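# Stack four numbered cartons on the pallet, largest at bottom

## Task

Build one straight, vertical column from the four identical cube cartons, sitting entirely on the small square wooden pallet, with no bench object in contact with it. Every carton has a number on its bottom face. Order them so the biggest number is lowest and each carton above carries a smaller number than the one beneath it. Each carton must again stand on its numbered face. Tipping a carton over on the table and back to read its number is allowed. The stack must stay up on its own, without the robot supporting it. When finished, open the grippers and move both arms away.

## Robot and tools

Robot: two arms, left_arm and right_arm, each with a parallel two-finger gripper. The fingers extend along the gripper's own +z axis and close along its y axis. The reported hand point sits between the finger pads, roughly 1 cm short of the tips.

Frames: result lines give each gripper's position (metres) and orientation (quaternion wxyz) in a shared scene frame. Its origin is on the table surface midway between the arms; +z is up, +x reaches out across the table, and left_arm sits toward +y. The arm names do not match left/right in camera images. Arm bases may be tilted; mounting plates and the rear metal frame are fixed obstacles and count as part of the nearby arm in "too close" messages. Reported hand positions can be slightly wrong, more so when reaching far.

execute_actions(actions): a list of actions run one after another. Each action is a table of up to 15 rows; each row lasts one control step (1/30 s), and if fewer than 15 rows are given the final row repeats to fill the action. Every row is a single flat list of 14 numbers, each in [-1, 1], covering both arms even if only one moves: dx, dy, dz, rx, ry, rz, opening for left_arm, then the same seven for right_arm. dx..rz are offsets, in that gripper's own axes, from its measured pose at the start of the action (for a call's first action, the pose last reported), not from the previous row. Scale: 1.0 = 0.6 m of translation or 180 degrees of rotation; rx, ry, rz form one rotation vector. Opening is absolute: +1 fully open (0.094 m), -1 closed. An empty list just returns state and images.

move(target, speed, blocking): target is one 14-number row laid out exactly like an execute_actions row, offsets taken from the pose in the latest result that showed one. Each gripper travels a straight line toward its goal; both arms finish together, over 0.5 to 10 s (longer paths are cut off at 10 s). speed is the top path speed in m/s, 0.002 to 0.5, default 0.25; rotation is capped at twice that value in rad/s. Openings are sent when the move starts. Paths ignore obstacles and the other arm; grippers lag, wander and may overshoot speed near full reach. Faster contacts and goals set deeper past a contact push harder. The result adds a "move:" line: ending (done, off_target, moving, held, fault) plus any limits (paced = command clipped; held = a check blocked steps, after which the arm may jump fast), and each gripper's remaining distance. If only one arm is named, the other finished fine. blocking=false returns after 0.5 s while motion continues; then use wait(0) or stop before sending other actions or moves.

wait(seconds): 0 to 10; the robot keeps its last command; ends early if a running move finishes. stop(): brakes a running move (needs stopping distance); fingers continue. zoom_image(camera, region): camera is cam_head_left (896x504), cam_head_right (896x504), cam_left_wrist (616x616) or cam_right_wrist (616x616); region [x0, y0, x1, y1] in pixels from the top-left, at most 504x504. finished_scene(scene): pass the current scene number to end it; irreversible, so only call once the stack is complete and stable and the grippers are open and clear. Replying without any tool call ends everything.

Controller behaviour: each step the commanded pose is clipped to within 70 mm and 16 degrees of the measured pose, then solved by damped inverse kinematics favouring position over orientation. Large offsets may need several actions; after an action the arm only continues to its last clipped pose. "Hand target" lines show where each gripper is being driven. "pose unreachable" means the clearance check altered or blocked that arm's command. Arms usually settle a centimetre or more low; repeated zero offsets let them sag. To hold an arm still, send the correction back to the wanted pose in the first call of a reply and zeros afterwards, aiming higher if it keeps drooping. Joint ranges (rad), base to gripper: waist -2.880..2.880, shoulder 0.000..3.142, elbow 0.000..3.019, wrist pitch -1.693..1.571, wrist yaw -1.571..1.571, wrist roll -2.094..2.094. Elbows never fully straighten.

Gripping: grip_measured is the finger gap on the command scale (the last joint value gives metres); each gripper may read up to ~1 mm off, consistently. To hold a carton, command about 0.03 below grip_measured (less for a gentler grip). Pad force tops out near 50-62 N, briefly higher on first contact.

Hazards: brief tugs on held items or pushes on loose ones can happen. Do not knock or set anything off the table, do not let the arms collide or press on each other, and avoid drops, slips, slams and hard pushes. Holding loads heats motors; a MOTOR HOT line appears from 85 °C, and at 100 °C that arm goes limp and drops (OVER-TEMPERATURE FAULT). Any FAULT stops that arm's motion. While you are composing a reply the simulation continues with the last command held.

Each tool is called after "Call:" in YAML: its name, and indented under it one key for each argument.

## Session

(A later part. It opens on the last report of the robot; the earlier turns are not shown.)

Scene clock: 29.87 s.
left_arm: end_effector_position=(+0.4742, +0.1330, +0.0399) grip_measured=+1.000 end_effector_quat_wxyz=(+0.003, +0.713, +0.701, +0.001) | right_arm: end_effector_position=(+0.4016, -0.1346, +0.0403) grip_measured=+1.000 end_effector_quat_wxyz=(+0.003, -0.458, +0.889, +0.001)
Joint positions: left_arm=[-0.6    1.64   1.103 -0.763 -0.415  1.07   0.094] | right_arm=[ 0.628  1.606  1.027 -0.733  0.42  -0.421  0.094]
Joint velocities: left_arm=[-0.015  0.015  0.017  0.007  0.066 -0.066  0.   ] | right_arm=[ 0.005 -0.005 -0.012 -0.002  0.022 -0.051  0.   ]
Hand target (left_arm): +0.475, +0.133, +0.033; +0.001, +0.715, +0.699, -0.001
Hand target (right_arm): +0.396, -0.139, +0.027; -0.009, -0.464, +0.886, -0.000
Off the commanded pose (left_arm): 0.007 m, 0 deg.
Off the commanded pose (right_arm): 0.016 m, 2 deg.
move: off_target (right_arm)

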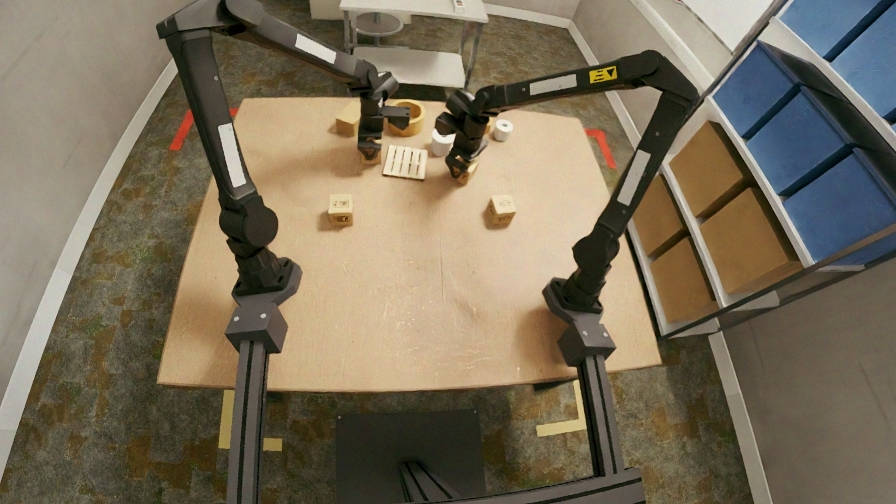

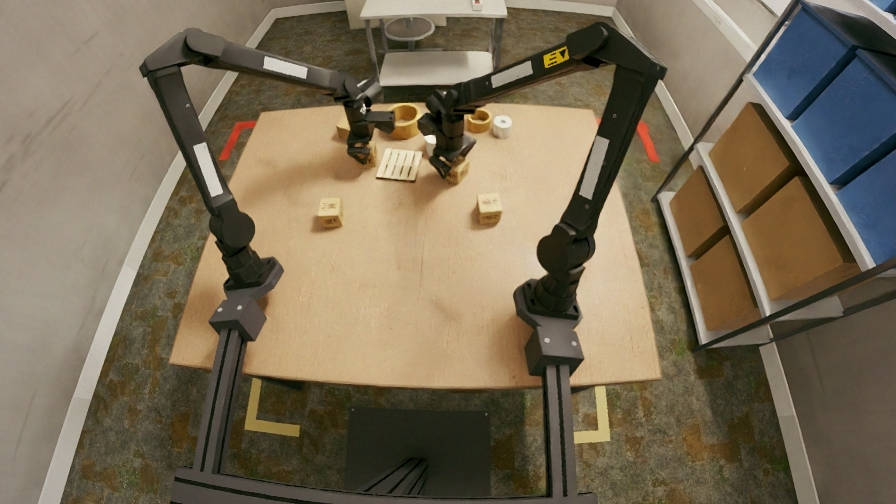

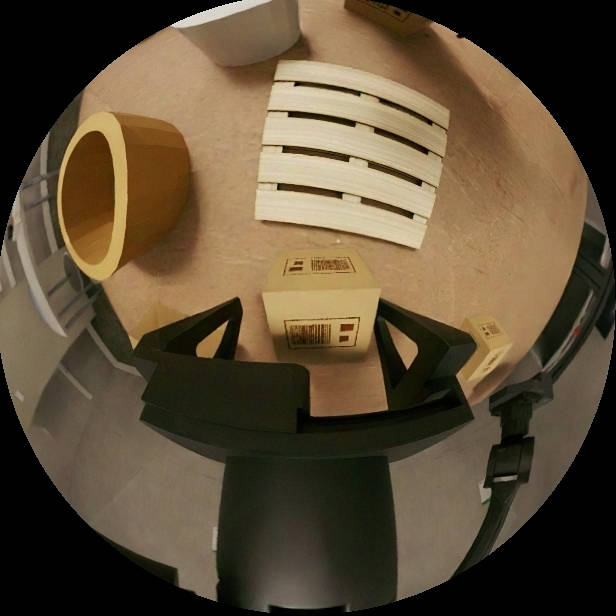

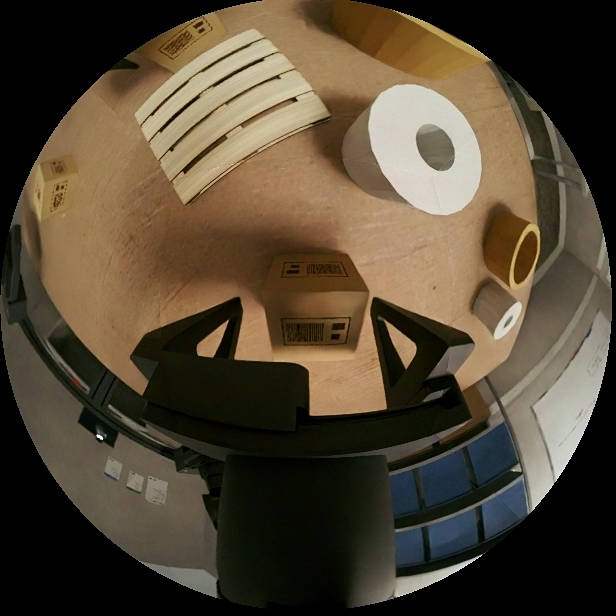

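Call:
move:
  target: [0,-0.012,0.025,0,0,0,1,0,-0.012,0.028,0,0,0,1]
  speed: 0.05

Call:
execute_actions:
  actions:
    - [[0,0,0,0,0,0,0.16,0,0,0,0,0,0,0.16]]
    - [[0,0,0,0,0,0,0.16,0,0,0,0,0,0,0.16]]

Call:
move:
  target: [0.03,-0.12,-0.28,0,0,0,0.16,0.06,0,-0.28,0,0,-0.195,0.16]

Call:
move:
  target: [0,0,0,0,-0.4,0,0.16,0,0,0,0,-0.4,0,0.16]
  speed: 0.45

Scene clock: 30.90 s.
left_arm: end_effector_position=(+0.4685, +0.1331, +0.0336) grip_measured=+1.000 end_effector_quat_wxyz=(+0.008, +0.712, +0.702, +0.002) | right_arm: end_effector_position=(+0.4098, -0.1369, +0.0376) grip_measured=+1.000 end_effector_quat_wxyz=(+0.014, -0.452, +0.892, +0.003)
Joint positions: left_arm=[-0.6    1.64   1.076 -0.726 -0.415  1.071  0.094] | right_arm=[ 0.612  1.606  1.027 -0.703  0.414 -0.435  0.094]
Joint velocities: left_arm=[-0.015 -0.015 -0.012  0.017  0.037 -0.037  0.   ] | right_arm=[-0.015 -0.005 -0.007  0.002  0.022 -0.066  0.   ]
Hand target (left_arm): +0.467, +0.133, +0.025; +0.004, +0.713, +0.701, +0.001
Hand target (right_arm): +0.408, -0.139, +0.024; +0.003, -0.458, +0.889, +0.001
Off the commanded pose (left_arm): 0.009 m, 1 deg.
Off the commanded pose (right_arm): 0.014 m, 1 deg.
move: off_target (right_arm)

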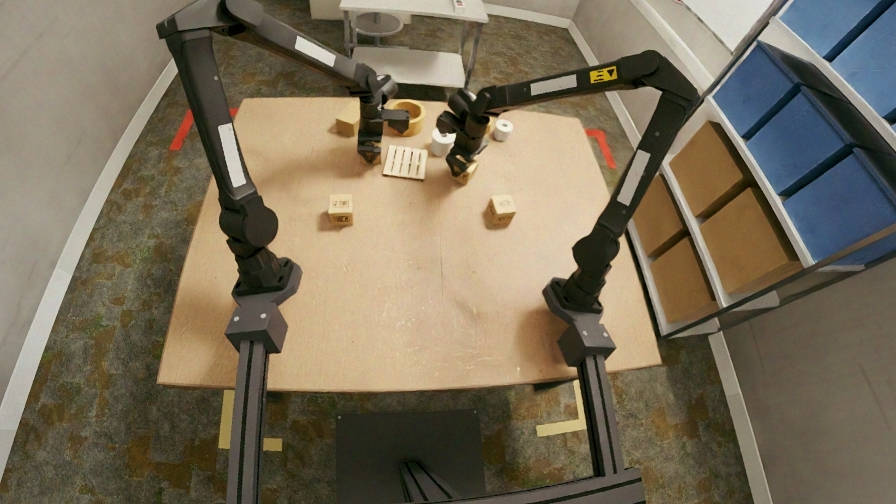

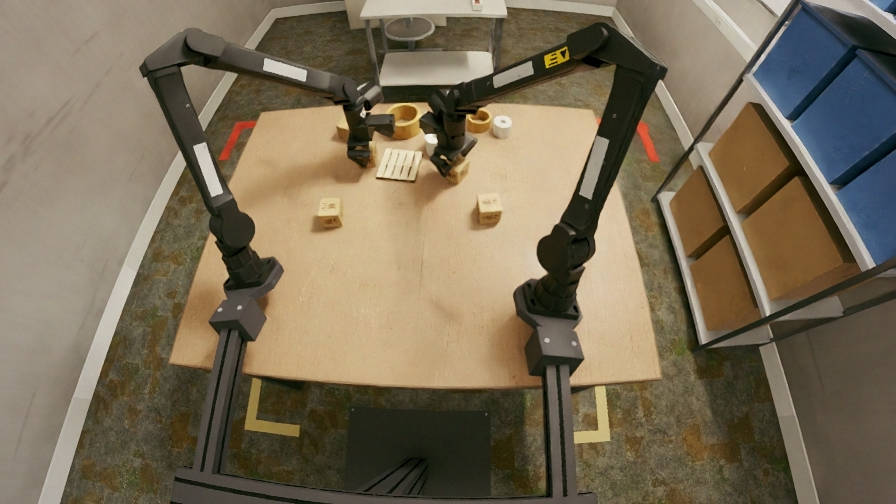

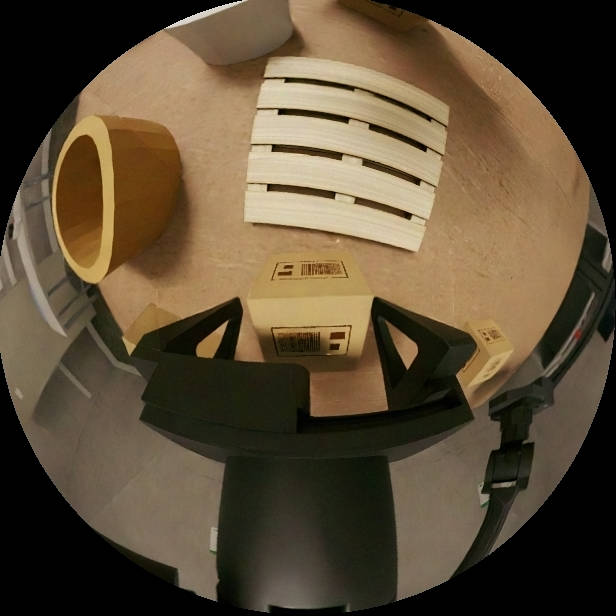

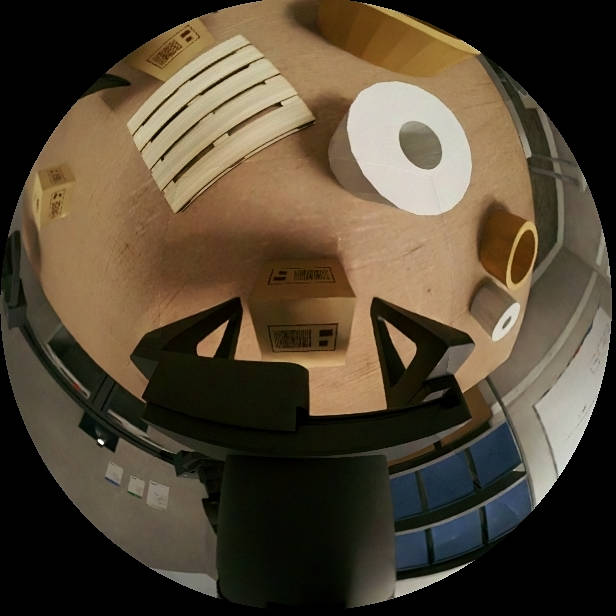

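Scene clock: 31.90 s.
left_arm: end_effector_position=(+0.4683, +0.1332, +0.0335) grip_measured=+0.225 end_effector_quat_wxyz=(+0.008, +0.712, +0.702, +0.002) | right_arm: end_effector_position=(+0.4098, -0.1368, +0.0376) grip_measured=+0.210 end_effector_quat_wxyz=(+0.014, -0.452, +0.892, +0.003)
Joint positions: left_arm=[-0.6    1.64   1.076 -0.726 -0.415  1.071  0.058] | right_arm=[ 0.612  1.606  1.027 -0.703  0.414 -0.435  0.057]
Joint velocities: left_arm=[ 0.005 -0.015 -0.002  0.002 -0.007  0.11  -0.001] | right_arm=[-0.015 -0.005  0.002 -0.012 -0.007  0.007 -0.001]
Hand target (left_arm): +0.468, +0.133, +0.033; +0.008, +0.712, +0.702, +0.002
Hand target (right_arm): +0.410, -0.137, +0.038; +0.014, -0.452, +0.892, +0.003
Off the commanded pose (left_arm): 0.000 m, 0 deg.
Off the commanded pose (right_arm): 0.000 m, 0 deg.

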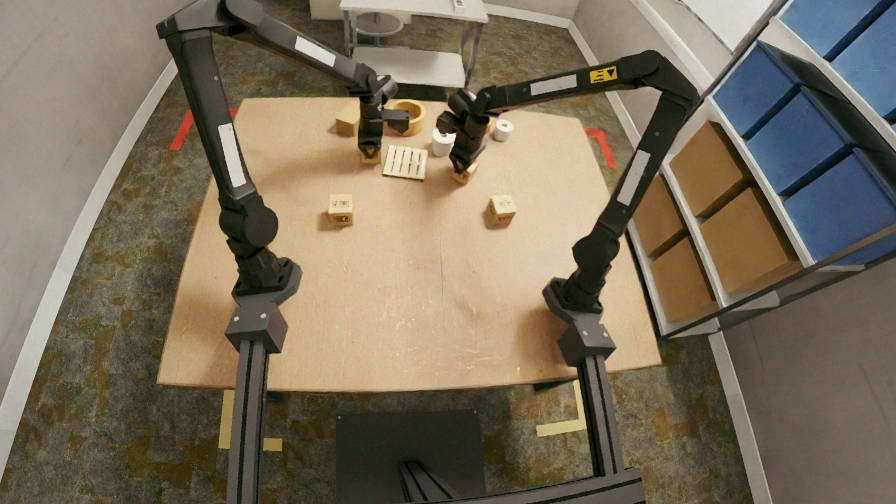

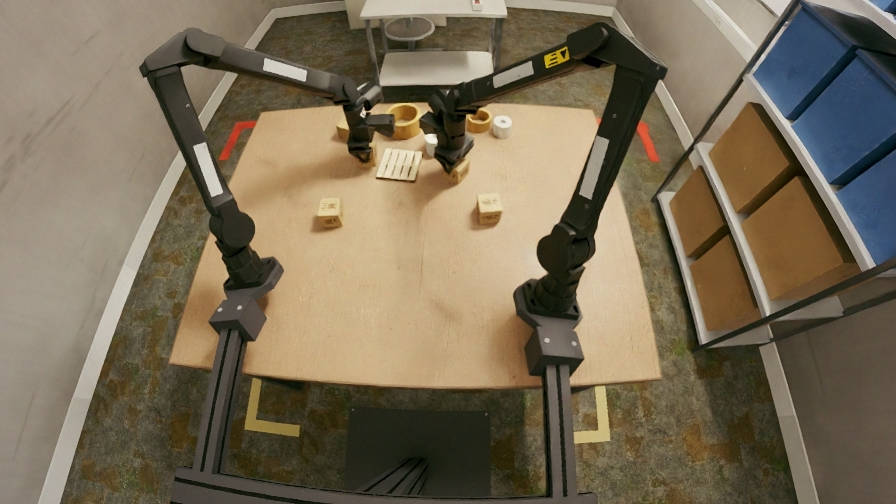

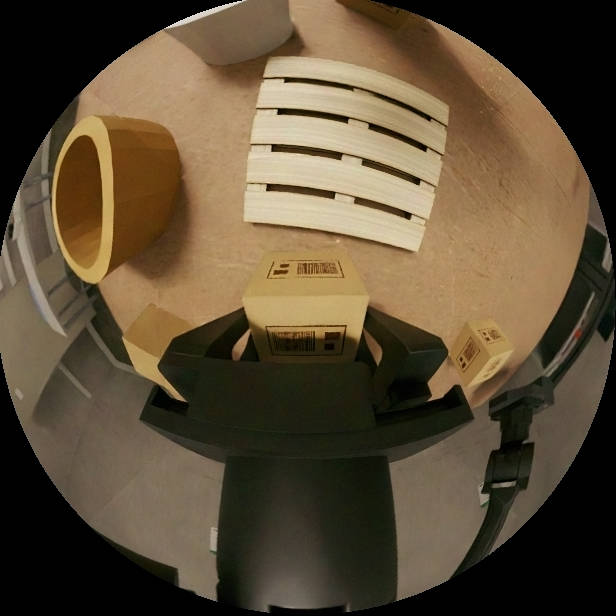

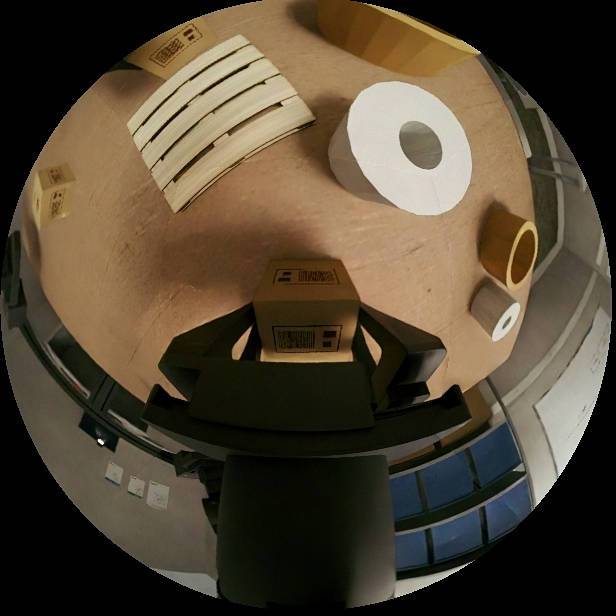

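Scene clock: 33.63 s.
left_arm: end_effector_position=(+0.3884, +0.1555, +0.1899) grip_measured=+0.225 end_effector_quat_wxyz=(-0.002, +0.718, +0.696, +0.002) | right_arm: end_effector_position=(+0.3637, -0.1738, +0.1809) grip_measured=+0.210 end_effector_quat_wxyz=(+0.014, +0.699, -0.715, +0.001)
Joint positions: left_arm=[-0.832  1.284  1.015 -1.15  -0.467  0.83   0.058] | right_arm=[ 0.754  1.297  1.041 -1.152  0.454 -0.866  0.057]
Joint velocities: left_arm=[-0.005 -0.005 -0.012 -0.012  0.022 -0.037 -0.   ] | right_arm=[-0.005 -0.005 -0.012  0.002 -0.037 -0.095  0.002]
Hand target (left_arm): +0.394, +0.154, +0.200; +0.008, +0.712, +0.702, +0.003
Hand target (right_arm): +0.381, -0.168, +0.203; -0.013, +0.700, -0.714, +0.003
Off the commanded pose (left_arm): 0.012 m, 2 deg.
Off the commanded pose (right_arm): 0.032 m, 3 deg.
move: off_target (left_arm, right_arm)

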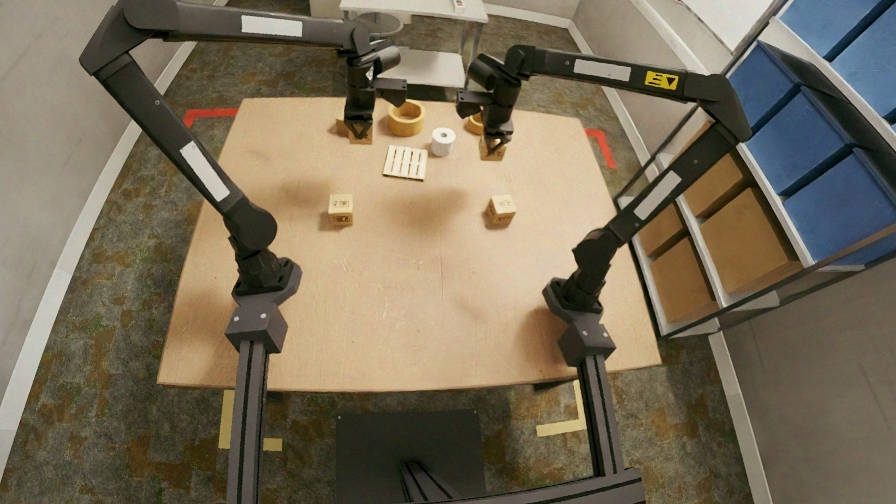

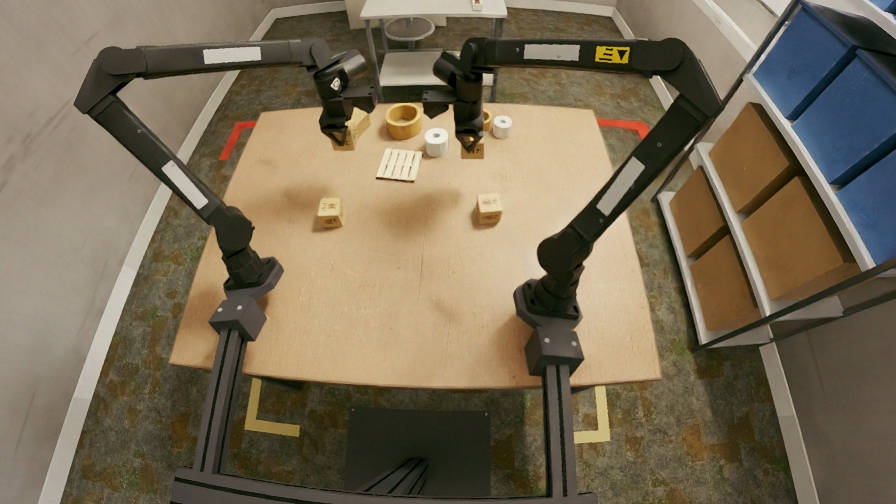

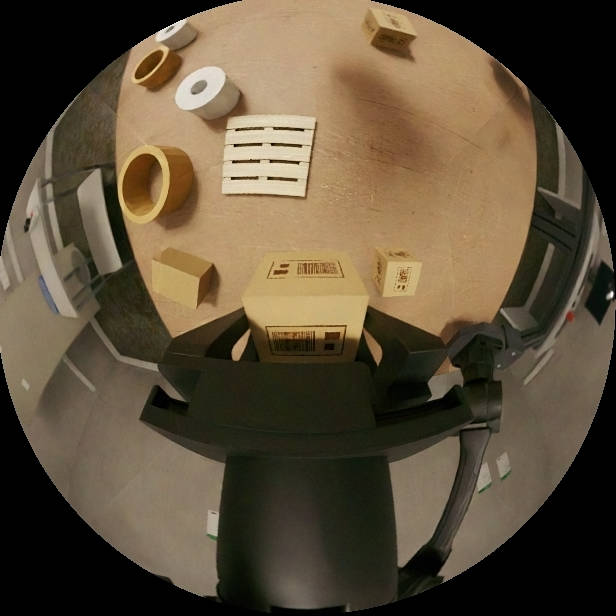

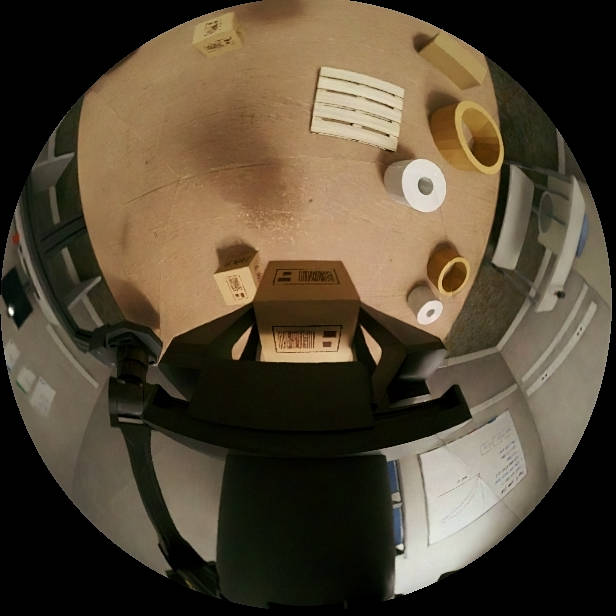

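Scene clock: 35.53 s.
left_arm: end_effector_position=(+0.3841, +0.1553, +0.1889) grip_measured=+0.225 end_effector_quat_wxyz=(+0.398, +0.576, +0.571, -0.428) | right_arm: end_effector_position=(+0.3653, -0.1722, +0.1915) grip_measured=+0.210 end_effector_quat_wxyz=(-0.415, +0.563, -0.584, -0.411)
Joint positions: left_arm=[-0.275  1.12   0.653 -0.487  0.92   1.302  0.058] | right_arm=[ 0.219  1.134  0.703 -0.512 -0.941 -1.324  0.057]
Joint velocities: left_arm=[-0.015 -0.005  0.002  0.002 -0.007  0.037 -0.   ] | right_arm=[-0.005 -0.005 -0.017 -0.002 -0.051  0.051  0.001]
Hand target (left_arm): +0.388, +0.155, +0.189; +0.407, +0.579, +0.565, -0.424
Hand target (right_arm): +0.364, -0.173, +0.184; -0.415, +0.565, -0.583, -0.410
Off the commanded pose (left_arm): 0.004 m, 2 deg.
Off the commanded pose (right_arm): 0.011 m, 1 deg.
move: off_target (right_arm)

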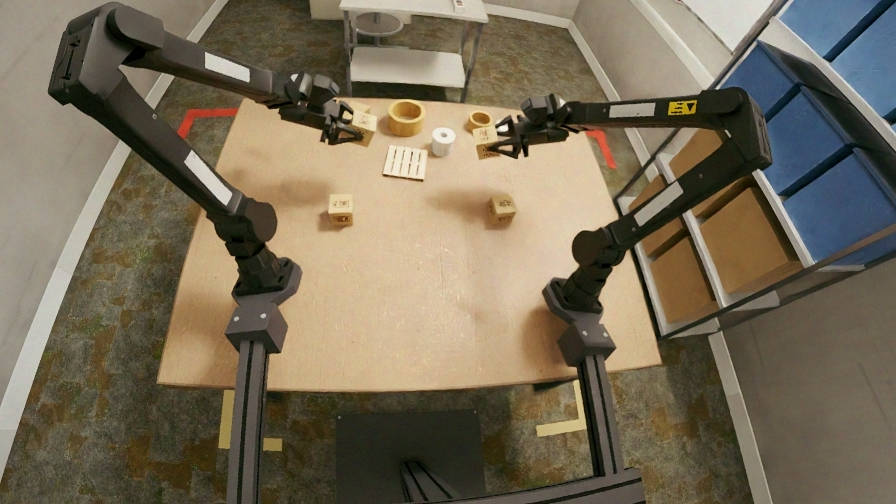

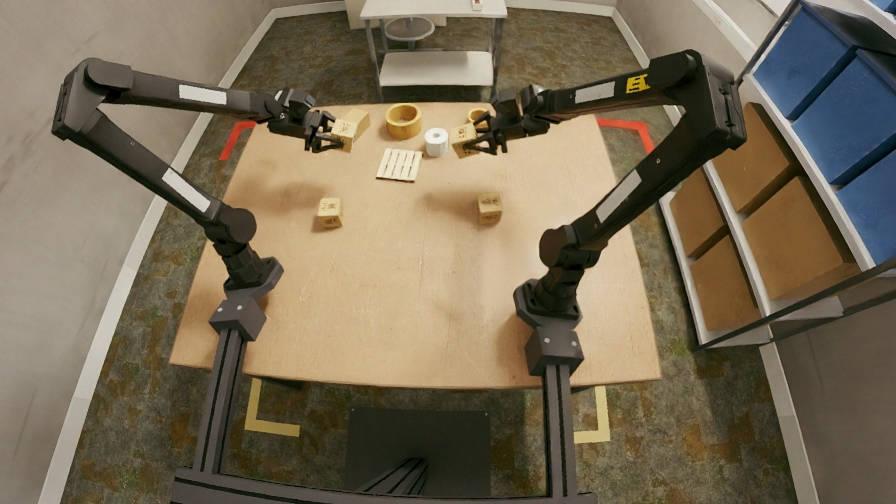

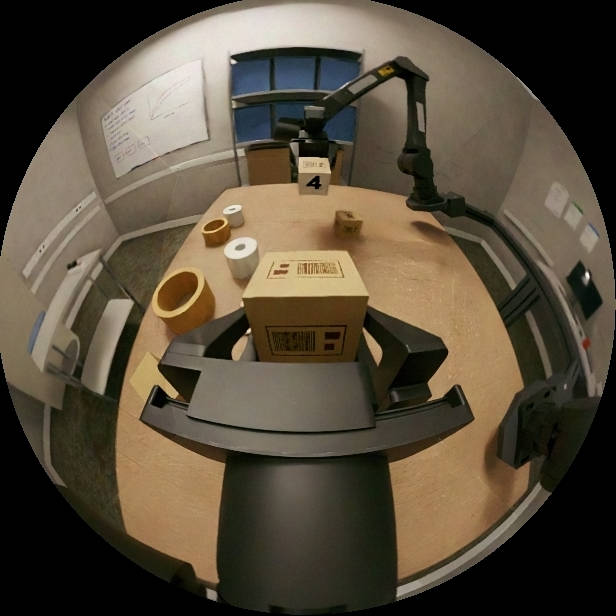

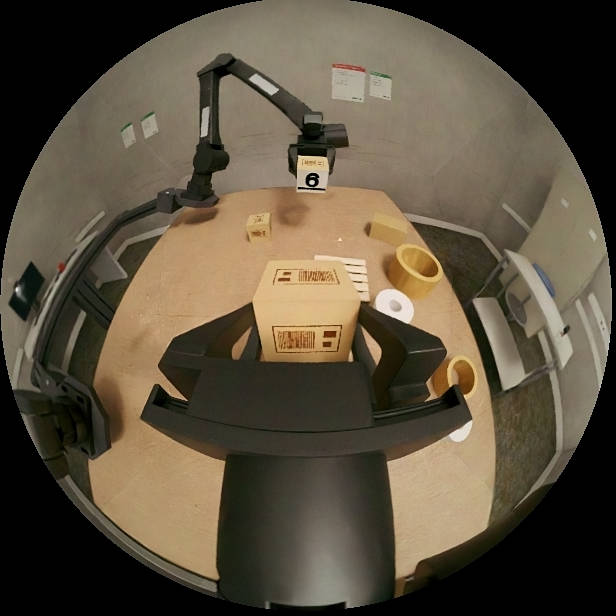

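Call:
move:
  target: [0,0,0,0,0.385,0,0.16,0,0,0,0,0.39,0,0.16]
  speed: 0.45

Call:
move:
  target: [0.05,0.03,0.22,-0.012,-0.01,0,0.16,0.04,-0.06,0.21,0.012,-0.005,0,0.16]
  speed: 0.2

Scene clock: 37.90 s.
left_arm: end_effector_position=(+0.3705, +0.1637, +0.1777) grip_measured=+0.225 end_effector_quat_wxyz=(-0.010, +0.725, +0.688, -0.023) | right_arm: end_effector_position=(+0.3477, -0.1834, +0.1763) grip_measured=+0.210 end_effector_quat_wxyz=(+0.018, +0.706, -0.708, -0.014)
Joint positions: left_arm=[-0.811  1.258  0.958 -1.128 -0.417  0.864  0.058] | right_arm=[ 0.741  1.261  0.992 -1.146  0.424 -0.893  0.057]
Joint velocities: left_arm=[-0.015 -0.005  0.012 -0.022 -0.051 -0.037  0.001] | right_arm=[-0.015 -0.005 -0.007 -0.007  0.022  0.007 -0.001]
Hand target (left_arm): +0.384, +0.156, +0.190; +0.004, +0.718, +0.696, -0.021
Hand target (right_arm): +0.364, -0.174, +0.189; +0.004, +0.698, -0.716, -0.012
Off the commanded pose (left_arm): 0.020 m, 2 deg.
Off the commanded pose (right_arm): 0.026 m, 3 deg.
move: off_target (left_arm, right_arm)

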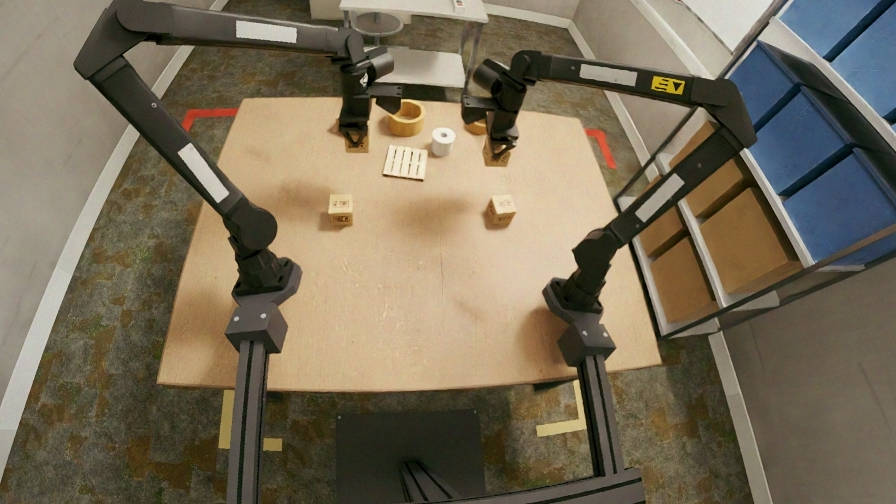

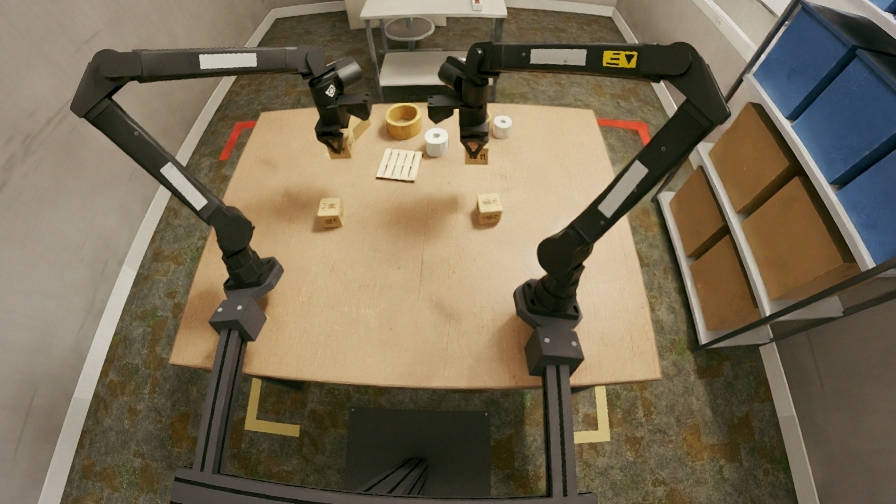

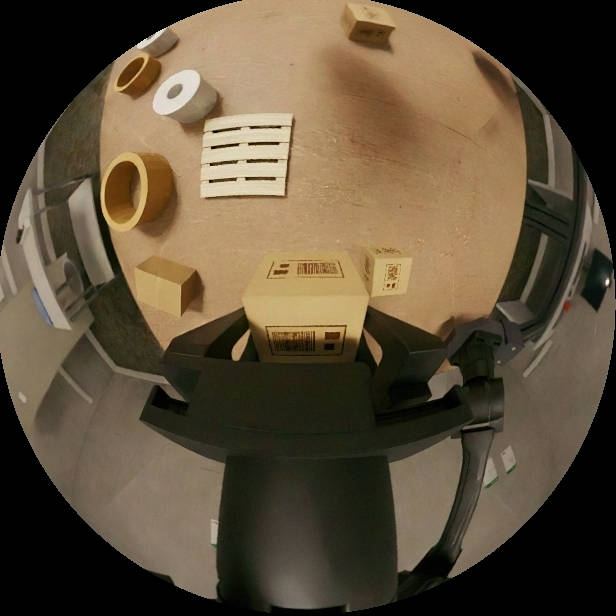

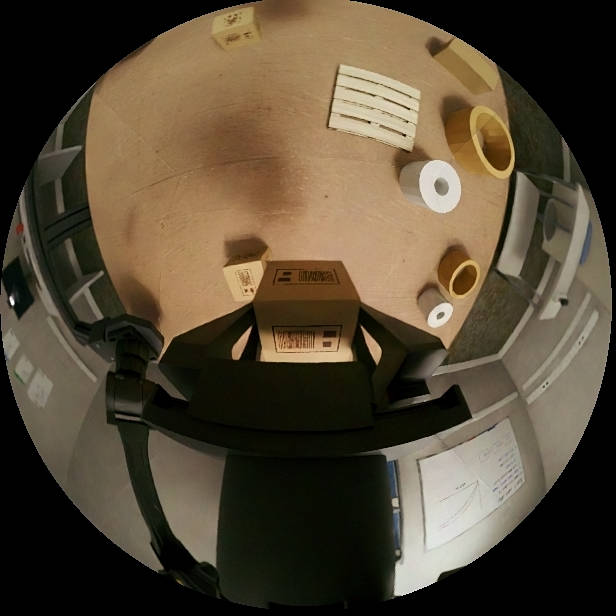

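Scene clock: 39.07 s.
left_arm: end_effector_position=(+0.3797, +0.1924, +0.0439) grip_measured=+0.225 end_effector_quat_wxyz=(+0.008, +0.721, +0.693, -0.022) | right_arm: end_effector_position=(+0.3822, -0.2077, +0.0573) grip_measured=+0.210 end_effector_quat_wxyz=(-0.008, +0.700, -0.714, -0.006)
Joint positions: left_arm=[-0.572  1.409  0.77  -0.655 -0.36   1.12   0.058] | right_arm=[ 0.514  1.417  0.88  -0.724  0.375 -1.141  0.057]
Joint velocities: left_arm=[-0.015 -0.005  0.002  0.012 -0.007 -0.095  0.   ] | right_arm=[-0.015 -0.005 -0.017  0.002 -0.066 -0.007  0.001]
Hand target (left_arm): +0.384, +0.190, +0.044; +0.014, +0.724, +0.689, -0.022
Hand target (right_arm): +0.379, -0.209, +0.051; -0.003, +0.706, -0.709, -0.007
Off the commanded pose (left_arm): 0.005 m, 1 deg.
Off the commanded pose (right_arm): 0.010 m, 1 deg.
move: done

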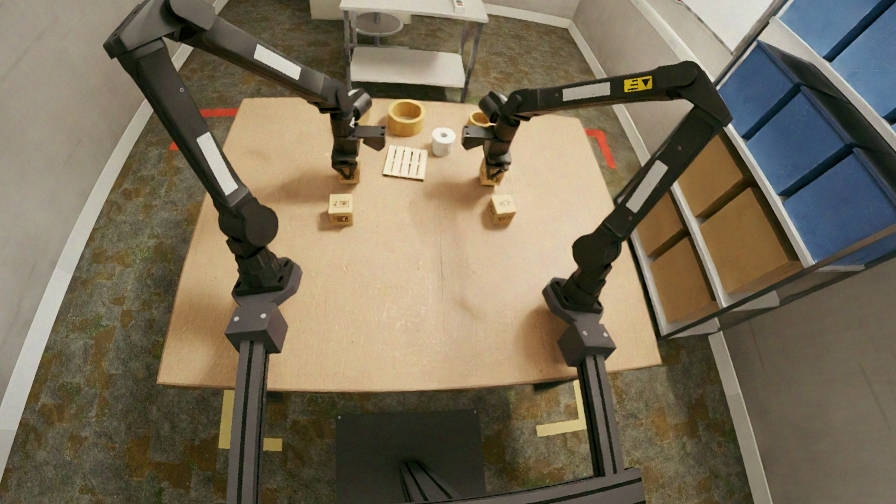

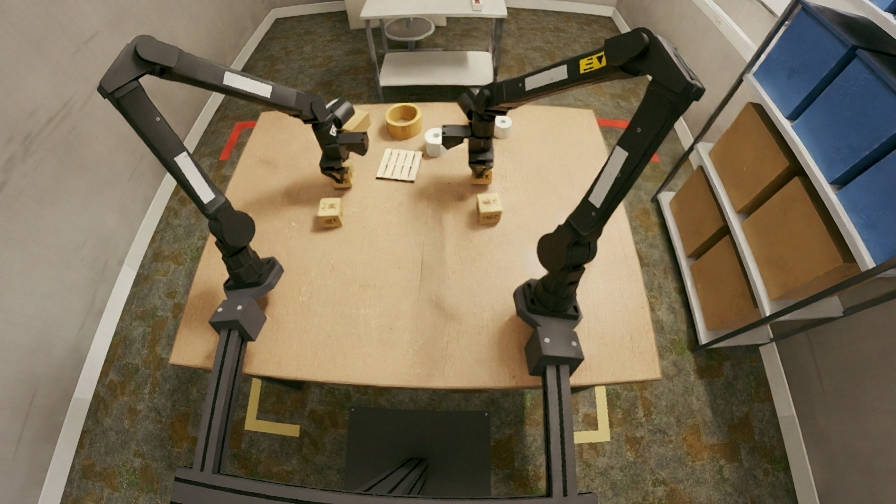

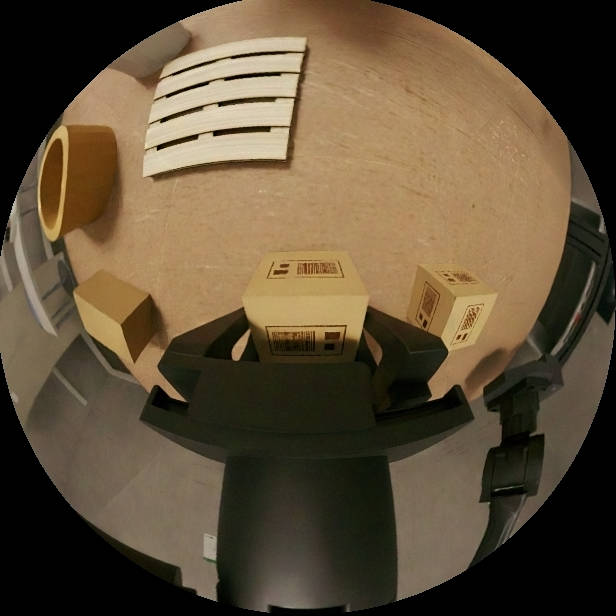

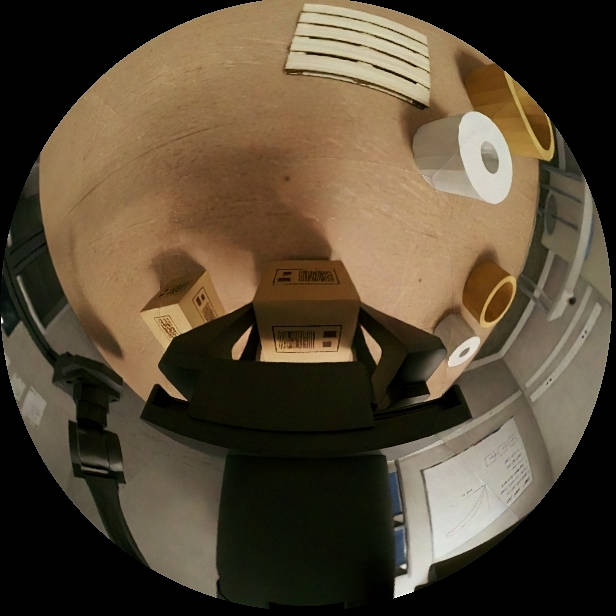

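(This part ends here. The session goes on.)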